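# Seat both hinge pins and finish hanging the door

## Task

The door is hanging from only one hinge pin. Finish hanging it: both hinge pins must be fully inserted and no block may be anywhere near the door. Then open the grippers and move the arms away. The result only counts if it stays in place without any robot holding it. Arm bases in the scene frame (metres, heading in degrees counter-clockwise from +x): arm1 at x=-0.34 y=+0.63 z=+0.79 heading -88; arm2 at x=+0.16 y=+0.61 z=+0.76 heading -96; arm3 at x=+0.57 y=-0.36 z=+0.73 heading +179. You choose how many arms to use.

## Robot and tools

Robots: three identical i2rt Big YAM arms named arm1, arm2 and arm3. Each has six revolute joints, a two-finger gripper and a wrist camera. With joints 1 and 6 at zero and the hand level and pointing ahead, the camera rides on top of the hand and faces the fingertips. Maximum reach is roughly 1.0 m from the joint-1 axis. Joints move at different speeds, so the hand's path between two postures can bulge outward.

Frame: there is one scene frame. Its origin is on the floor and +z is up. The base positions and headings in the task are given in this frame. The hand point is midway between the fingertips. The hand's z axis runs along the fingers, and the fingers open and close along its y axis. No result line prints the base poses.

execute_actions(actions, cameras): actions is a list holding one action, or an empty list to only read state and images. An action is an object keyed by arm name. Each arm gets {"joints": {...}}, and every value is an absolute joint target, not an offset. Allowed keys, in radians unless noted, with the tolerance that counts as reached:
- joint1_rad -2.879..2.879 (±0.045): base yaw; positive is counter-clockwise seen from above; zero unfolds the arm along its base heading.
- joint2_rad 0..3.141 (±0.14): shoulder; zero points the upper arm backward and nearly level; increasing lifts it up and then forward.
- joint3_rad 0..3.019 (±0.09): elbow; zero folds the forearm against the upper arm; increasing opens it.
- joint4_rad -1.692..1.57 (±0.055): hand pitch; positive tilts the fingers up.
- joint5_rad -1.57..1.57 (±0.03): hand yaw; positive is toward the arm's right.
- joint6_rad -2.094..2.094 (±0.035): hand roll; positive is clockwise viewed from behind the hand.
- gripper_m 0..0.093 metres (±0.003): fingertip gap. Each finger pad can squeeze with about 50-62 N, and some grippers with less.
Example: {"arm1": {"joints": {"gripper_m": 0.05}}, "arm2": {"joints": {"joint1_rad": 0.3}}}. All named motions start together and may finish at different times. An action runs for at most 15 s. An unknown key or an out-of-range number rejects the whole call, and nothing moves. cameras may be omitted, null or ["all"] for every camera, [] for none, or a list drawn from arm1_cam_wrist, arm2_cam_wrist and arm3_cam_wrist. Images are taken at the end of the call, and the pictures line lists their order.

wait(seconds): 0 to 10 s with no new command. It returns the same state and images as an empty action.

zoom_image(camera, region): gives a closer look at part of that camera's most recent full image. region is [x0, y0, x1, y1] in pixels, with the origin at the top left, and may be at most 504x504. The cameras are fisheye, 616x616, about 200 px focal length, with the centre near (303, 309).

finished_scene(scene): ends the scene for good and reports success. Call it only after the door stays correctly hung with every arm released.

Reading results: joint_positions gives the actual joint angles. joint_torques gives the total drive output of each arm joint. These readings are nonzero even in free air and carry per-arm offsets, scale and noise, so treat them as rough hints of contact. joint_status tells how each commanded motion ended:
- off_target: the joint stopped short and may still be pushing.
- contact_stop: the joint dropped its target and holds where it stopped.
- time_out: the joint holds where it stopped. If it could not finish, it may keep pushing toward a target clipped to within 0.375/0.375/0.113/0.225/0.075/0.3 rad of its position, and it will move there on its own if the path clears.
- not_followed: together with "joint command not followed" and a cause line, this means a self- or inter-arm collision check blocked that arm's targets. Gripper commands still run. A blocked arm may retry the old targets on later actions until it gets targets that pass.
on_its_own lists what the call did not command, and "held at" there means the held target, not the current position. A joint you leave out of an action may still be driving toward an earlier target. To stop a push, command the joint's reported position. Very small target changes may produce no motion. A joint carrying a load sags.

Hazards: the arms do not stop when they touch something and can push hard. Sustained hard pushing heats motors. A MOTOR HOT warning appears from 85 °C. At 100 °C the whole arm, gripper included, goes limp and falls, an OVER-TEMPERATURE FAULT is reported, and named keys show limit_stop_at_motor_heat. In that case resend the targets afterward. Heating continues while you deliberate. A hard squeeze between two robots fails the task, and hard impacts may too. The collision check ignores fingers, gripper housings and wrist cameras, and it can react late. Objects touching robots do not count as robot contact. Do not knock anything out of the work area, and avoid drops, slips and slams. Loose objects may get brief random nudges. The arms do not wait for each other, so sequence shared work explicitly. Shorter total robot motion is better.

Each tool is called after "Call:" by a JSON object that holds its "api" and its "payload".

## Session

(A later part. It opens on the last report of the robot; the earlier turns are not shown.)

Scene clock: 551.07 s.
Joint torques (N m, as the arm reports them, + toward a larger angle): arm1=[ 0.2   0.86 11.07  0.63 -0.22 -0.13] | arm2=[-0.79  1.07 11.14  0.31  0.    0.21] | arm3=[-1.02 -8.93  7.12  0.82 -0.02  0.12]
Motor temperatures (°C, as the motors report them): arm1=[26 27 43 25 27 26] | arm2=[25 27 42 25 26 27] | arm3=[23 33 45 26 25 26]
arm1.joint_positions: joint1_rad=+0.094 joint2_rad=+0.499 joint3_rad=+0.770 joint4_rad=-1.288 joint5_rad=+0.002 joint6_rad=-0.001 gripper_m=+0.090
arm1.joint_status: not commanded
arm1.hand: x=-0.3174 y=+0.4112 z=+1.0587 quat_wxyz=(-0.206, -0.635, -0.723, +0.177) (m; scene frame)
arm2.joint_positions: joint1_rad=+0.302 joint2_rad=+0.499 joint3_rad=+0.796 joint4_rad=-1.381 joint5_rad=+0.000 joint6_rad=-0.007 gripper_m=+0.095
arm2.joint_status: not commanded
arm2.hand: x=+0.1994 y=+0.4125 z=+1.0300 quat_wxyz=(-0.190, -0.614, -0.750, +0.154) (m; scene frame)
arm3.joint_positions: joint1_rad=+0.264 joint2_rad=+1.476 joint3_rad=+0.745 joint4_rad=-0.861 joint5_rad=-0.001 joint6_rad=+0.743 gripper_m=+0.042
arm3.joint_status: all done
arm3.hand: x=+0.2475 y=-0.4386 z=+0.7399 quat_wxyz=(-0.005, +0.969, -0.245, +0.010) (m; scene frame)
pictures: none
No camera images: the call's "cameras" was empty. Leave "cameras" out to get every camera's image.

Call:
{"api": "execute_actions", "payload": {"actions": [{"arm3":{"joints":{"gripper_m":0.09}}}], "cameras": []}}

Call:
{"api": "execute_actions", "payload": {"actions": [{"arm3":{"joints":{"joint1_rad":-0.3,"joint2_rad":1.15,"joint3_rad":0.9,"joint4_rad":-1.15,"joint6_rad":0}}}]}}

Scene clock: 555.50 s.
Joint torques (N m, as the arm reports them, + toward a larger angle): arm1=[ 0.39  0.72 11.01  0.64 -0.22 -0.13] | arm2=[-0.72  1.08 11.13  0.32  0.05  0.21] | arm3=[-0.81 -8.47  7.06  0.87 -0.02  0.08]
Motor temperatures (°C, as the motors report them): arm1=[26 27 43 25 27 26] | arm2=[25 27 42 25 26 27] | arm3=[23 33 45 26 25 26]
arm1.joint_positions: joint1_rad=+0.094 joint2_rad=+0.499 joint3_rad=+0.770 joint4_rad=-1.288 joint5_rad=+0.002 joint6_rad=-0.001 gripper_m=+0.090
arm1.joint_status: not commanded
arm1.hand: x=-0.3174 y=+0.4112 z=+1.0587 quat_wxyz=(-0.206, -0.635, -0.723, +0.177) (m; scene frame)
arm2.joint_positions: joint1_rad=+0.302 joint2_rad=+0.499 joint3_rad=+0.796 joint4_rad=-1.381 joint5_rad=+0.000 joint6_rad=-0.007 gripper_m=+0.095
arm2.joint_status: not commanded
arm2.hand: x=+0.1994 y=+0.4125 z=+1.0300 quat_wxyz=(-0.190, -0.614, -0.750, +0.154) (m; scene frame)
arm3.joint_positions: joint1_rad=+0.264 joint2_rad=+1.476 joint3_rad=+0.745 joint4_rad=-0.861 joint5_rad=-0.001 joint6_rad=+0.744 gripper_m=+0.090
arm3.joint_status: all done
arm3.hand: x=+0.2475 y=-0.4386 z=+0.7399 quat_wxyz=(-0.005, +0.969, -0.245, +0.010) (m; scene frame)
pictures: none
No camera images: the call's "cameras" was empty. Leave "cameras" out to get every camera's image.

Scene clock: 557.20 s.
Joint torques (N m, as the arm reports them, + toward a larger angle): arm1=[ 0.25  0.92 11.03  0.58 -0.21 -0.13] | arm2=[-1.04  1.07 10.95  0.38  0.    0.21] | arm3=[-0.35 -4.32 10.62  0.27 -0.12 -0.01]
Motor temperatures (°C, as the motors report them): arm1=[26 27 44 25 27 26] | arm2=[25 27 42 25 26 27] | arm3=[23 33 45 26 25 26]
arm1.joint_positions: joint1_rad=+0.094 joint2_rad=+0.499 joint3_rad=+0.770 joint4_rad=-1.288 joint5_rad=+0.002 joint6_rad=-0.001 gripper_m=+0.090
arm1.joint_status: not commanded
arm1.hand: x=-0.3174 y=+0.4112 z=+1.0587 quat_wxyz=(-0.206, -0.635, -0.723, +0.177) (m; scene frame)
arm2.joint_positions: joint1_rad=+0.302 joint2_rad=+0.499 joint3_rad=+0.796 joint4_rad=-1.381 joint5_rad=+0.000 joint6_rad=-0.007 gripper_m=+0.095
arm2.joint_status: not commanded
arm2.hand: x=+0.1994 y=+0.4125 z=+1.0300 quat_wxyz=(-0.190, -0.614, -0.750, +0.154) (m; scene frame)
arm3.joint_positions: joint1_rad=-0.292 joint2_rad=+1.138 joint3_rad=+0.878 joint4_rad=-1.140 joint5_rad=-0.001 joint6_rad=+0.008 gripper_m=+0.090
arm3.joint_status: all done
arm3.hand: x=+0.2501 y=-0.2553 z=+0.8895 quat_wxyz=(-0.013, +0.984, -0.157, -0.085) (m; scene frame)
pictures: arm1_cam_wrist, arm2_cam_wrist, arm3_cam_wrist
Images, in order (width x height): arm1_cam_wrist 616x616, arm2_cam_wrist 616x616, arm3_cam_wrist 616x616.

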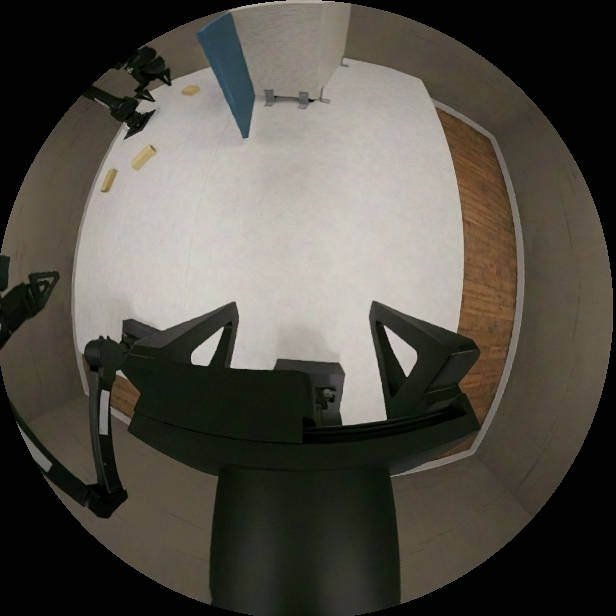

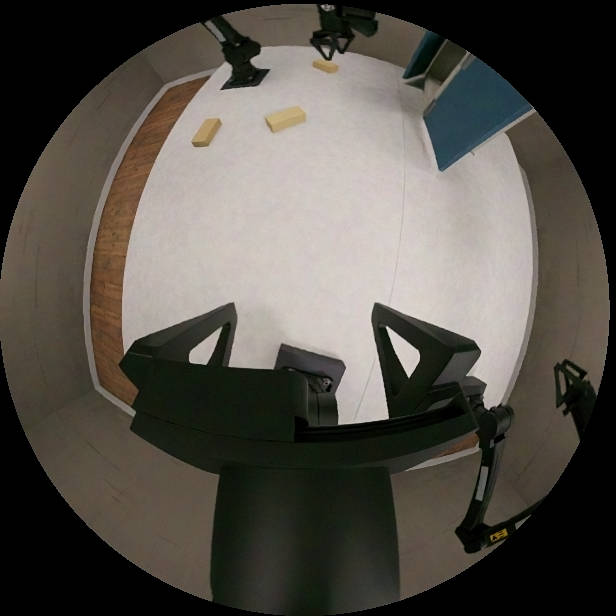

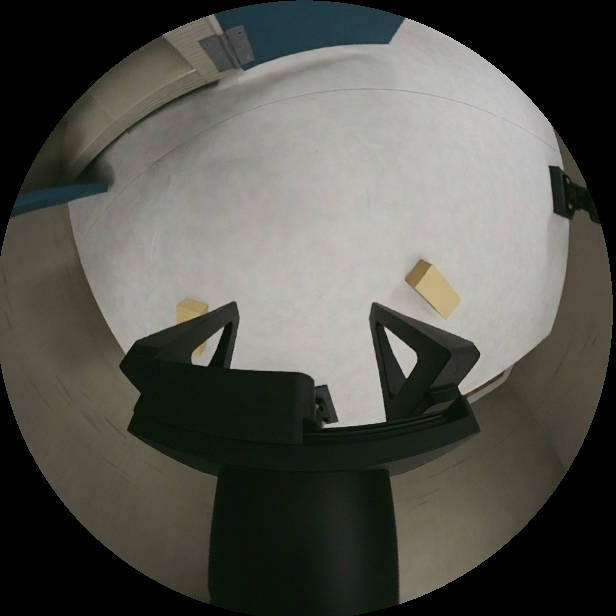

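Call:
{"api": "finished_scene", "payload": {"scene": 2}}

The scene is finished: the task was done.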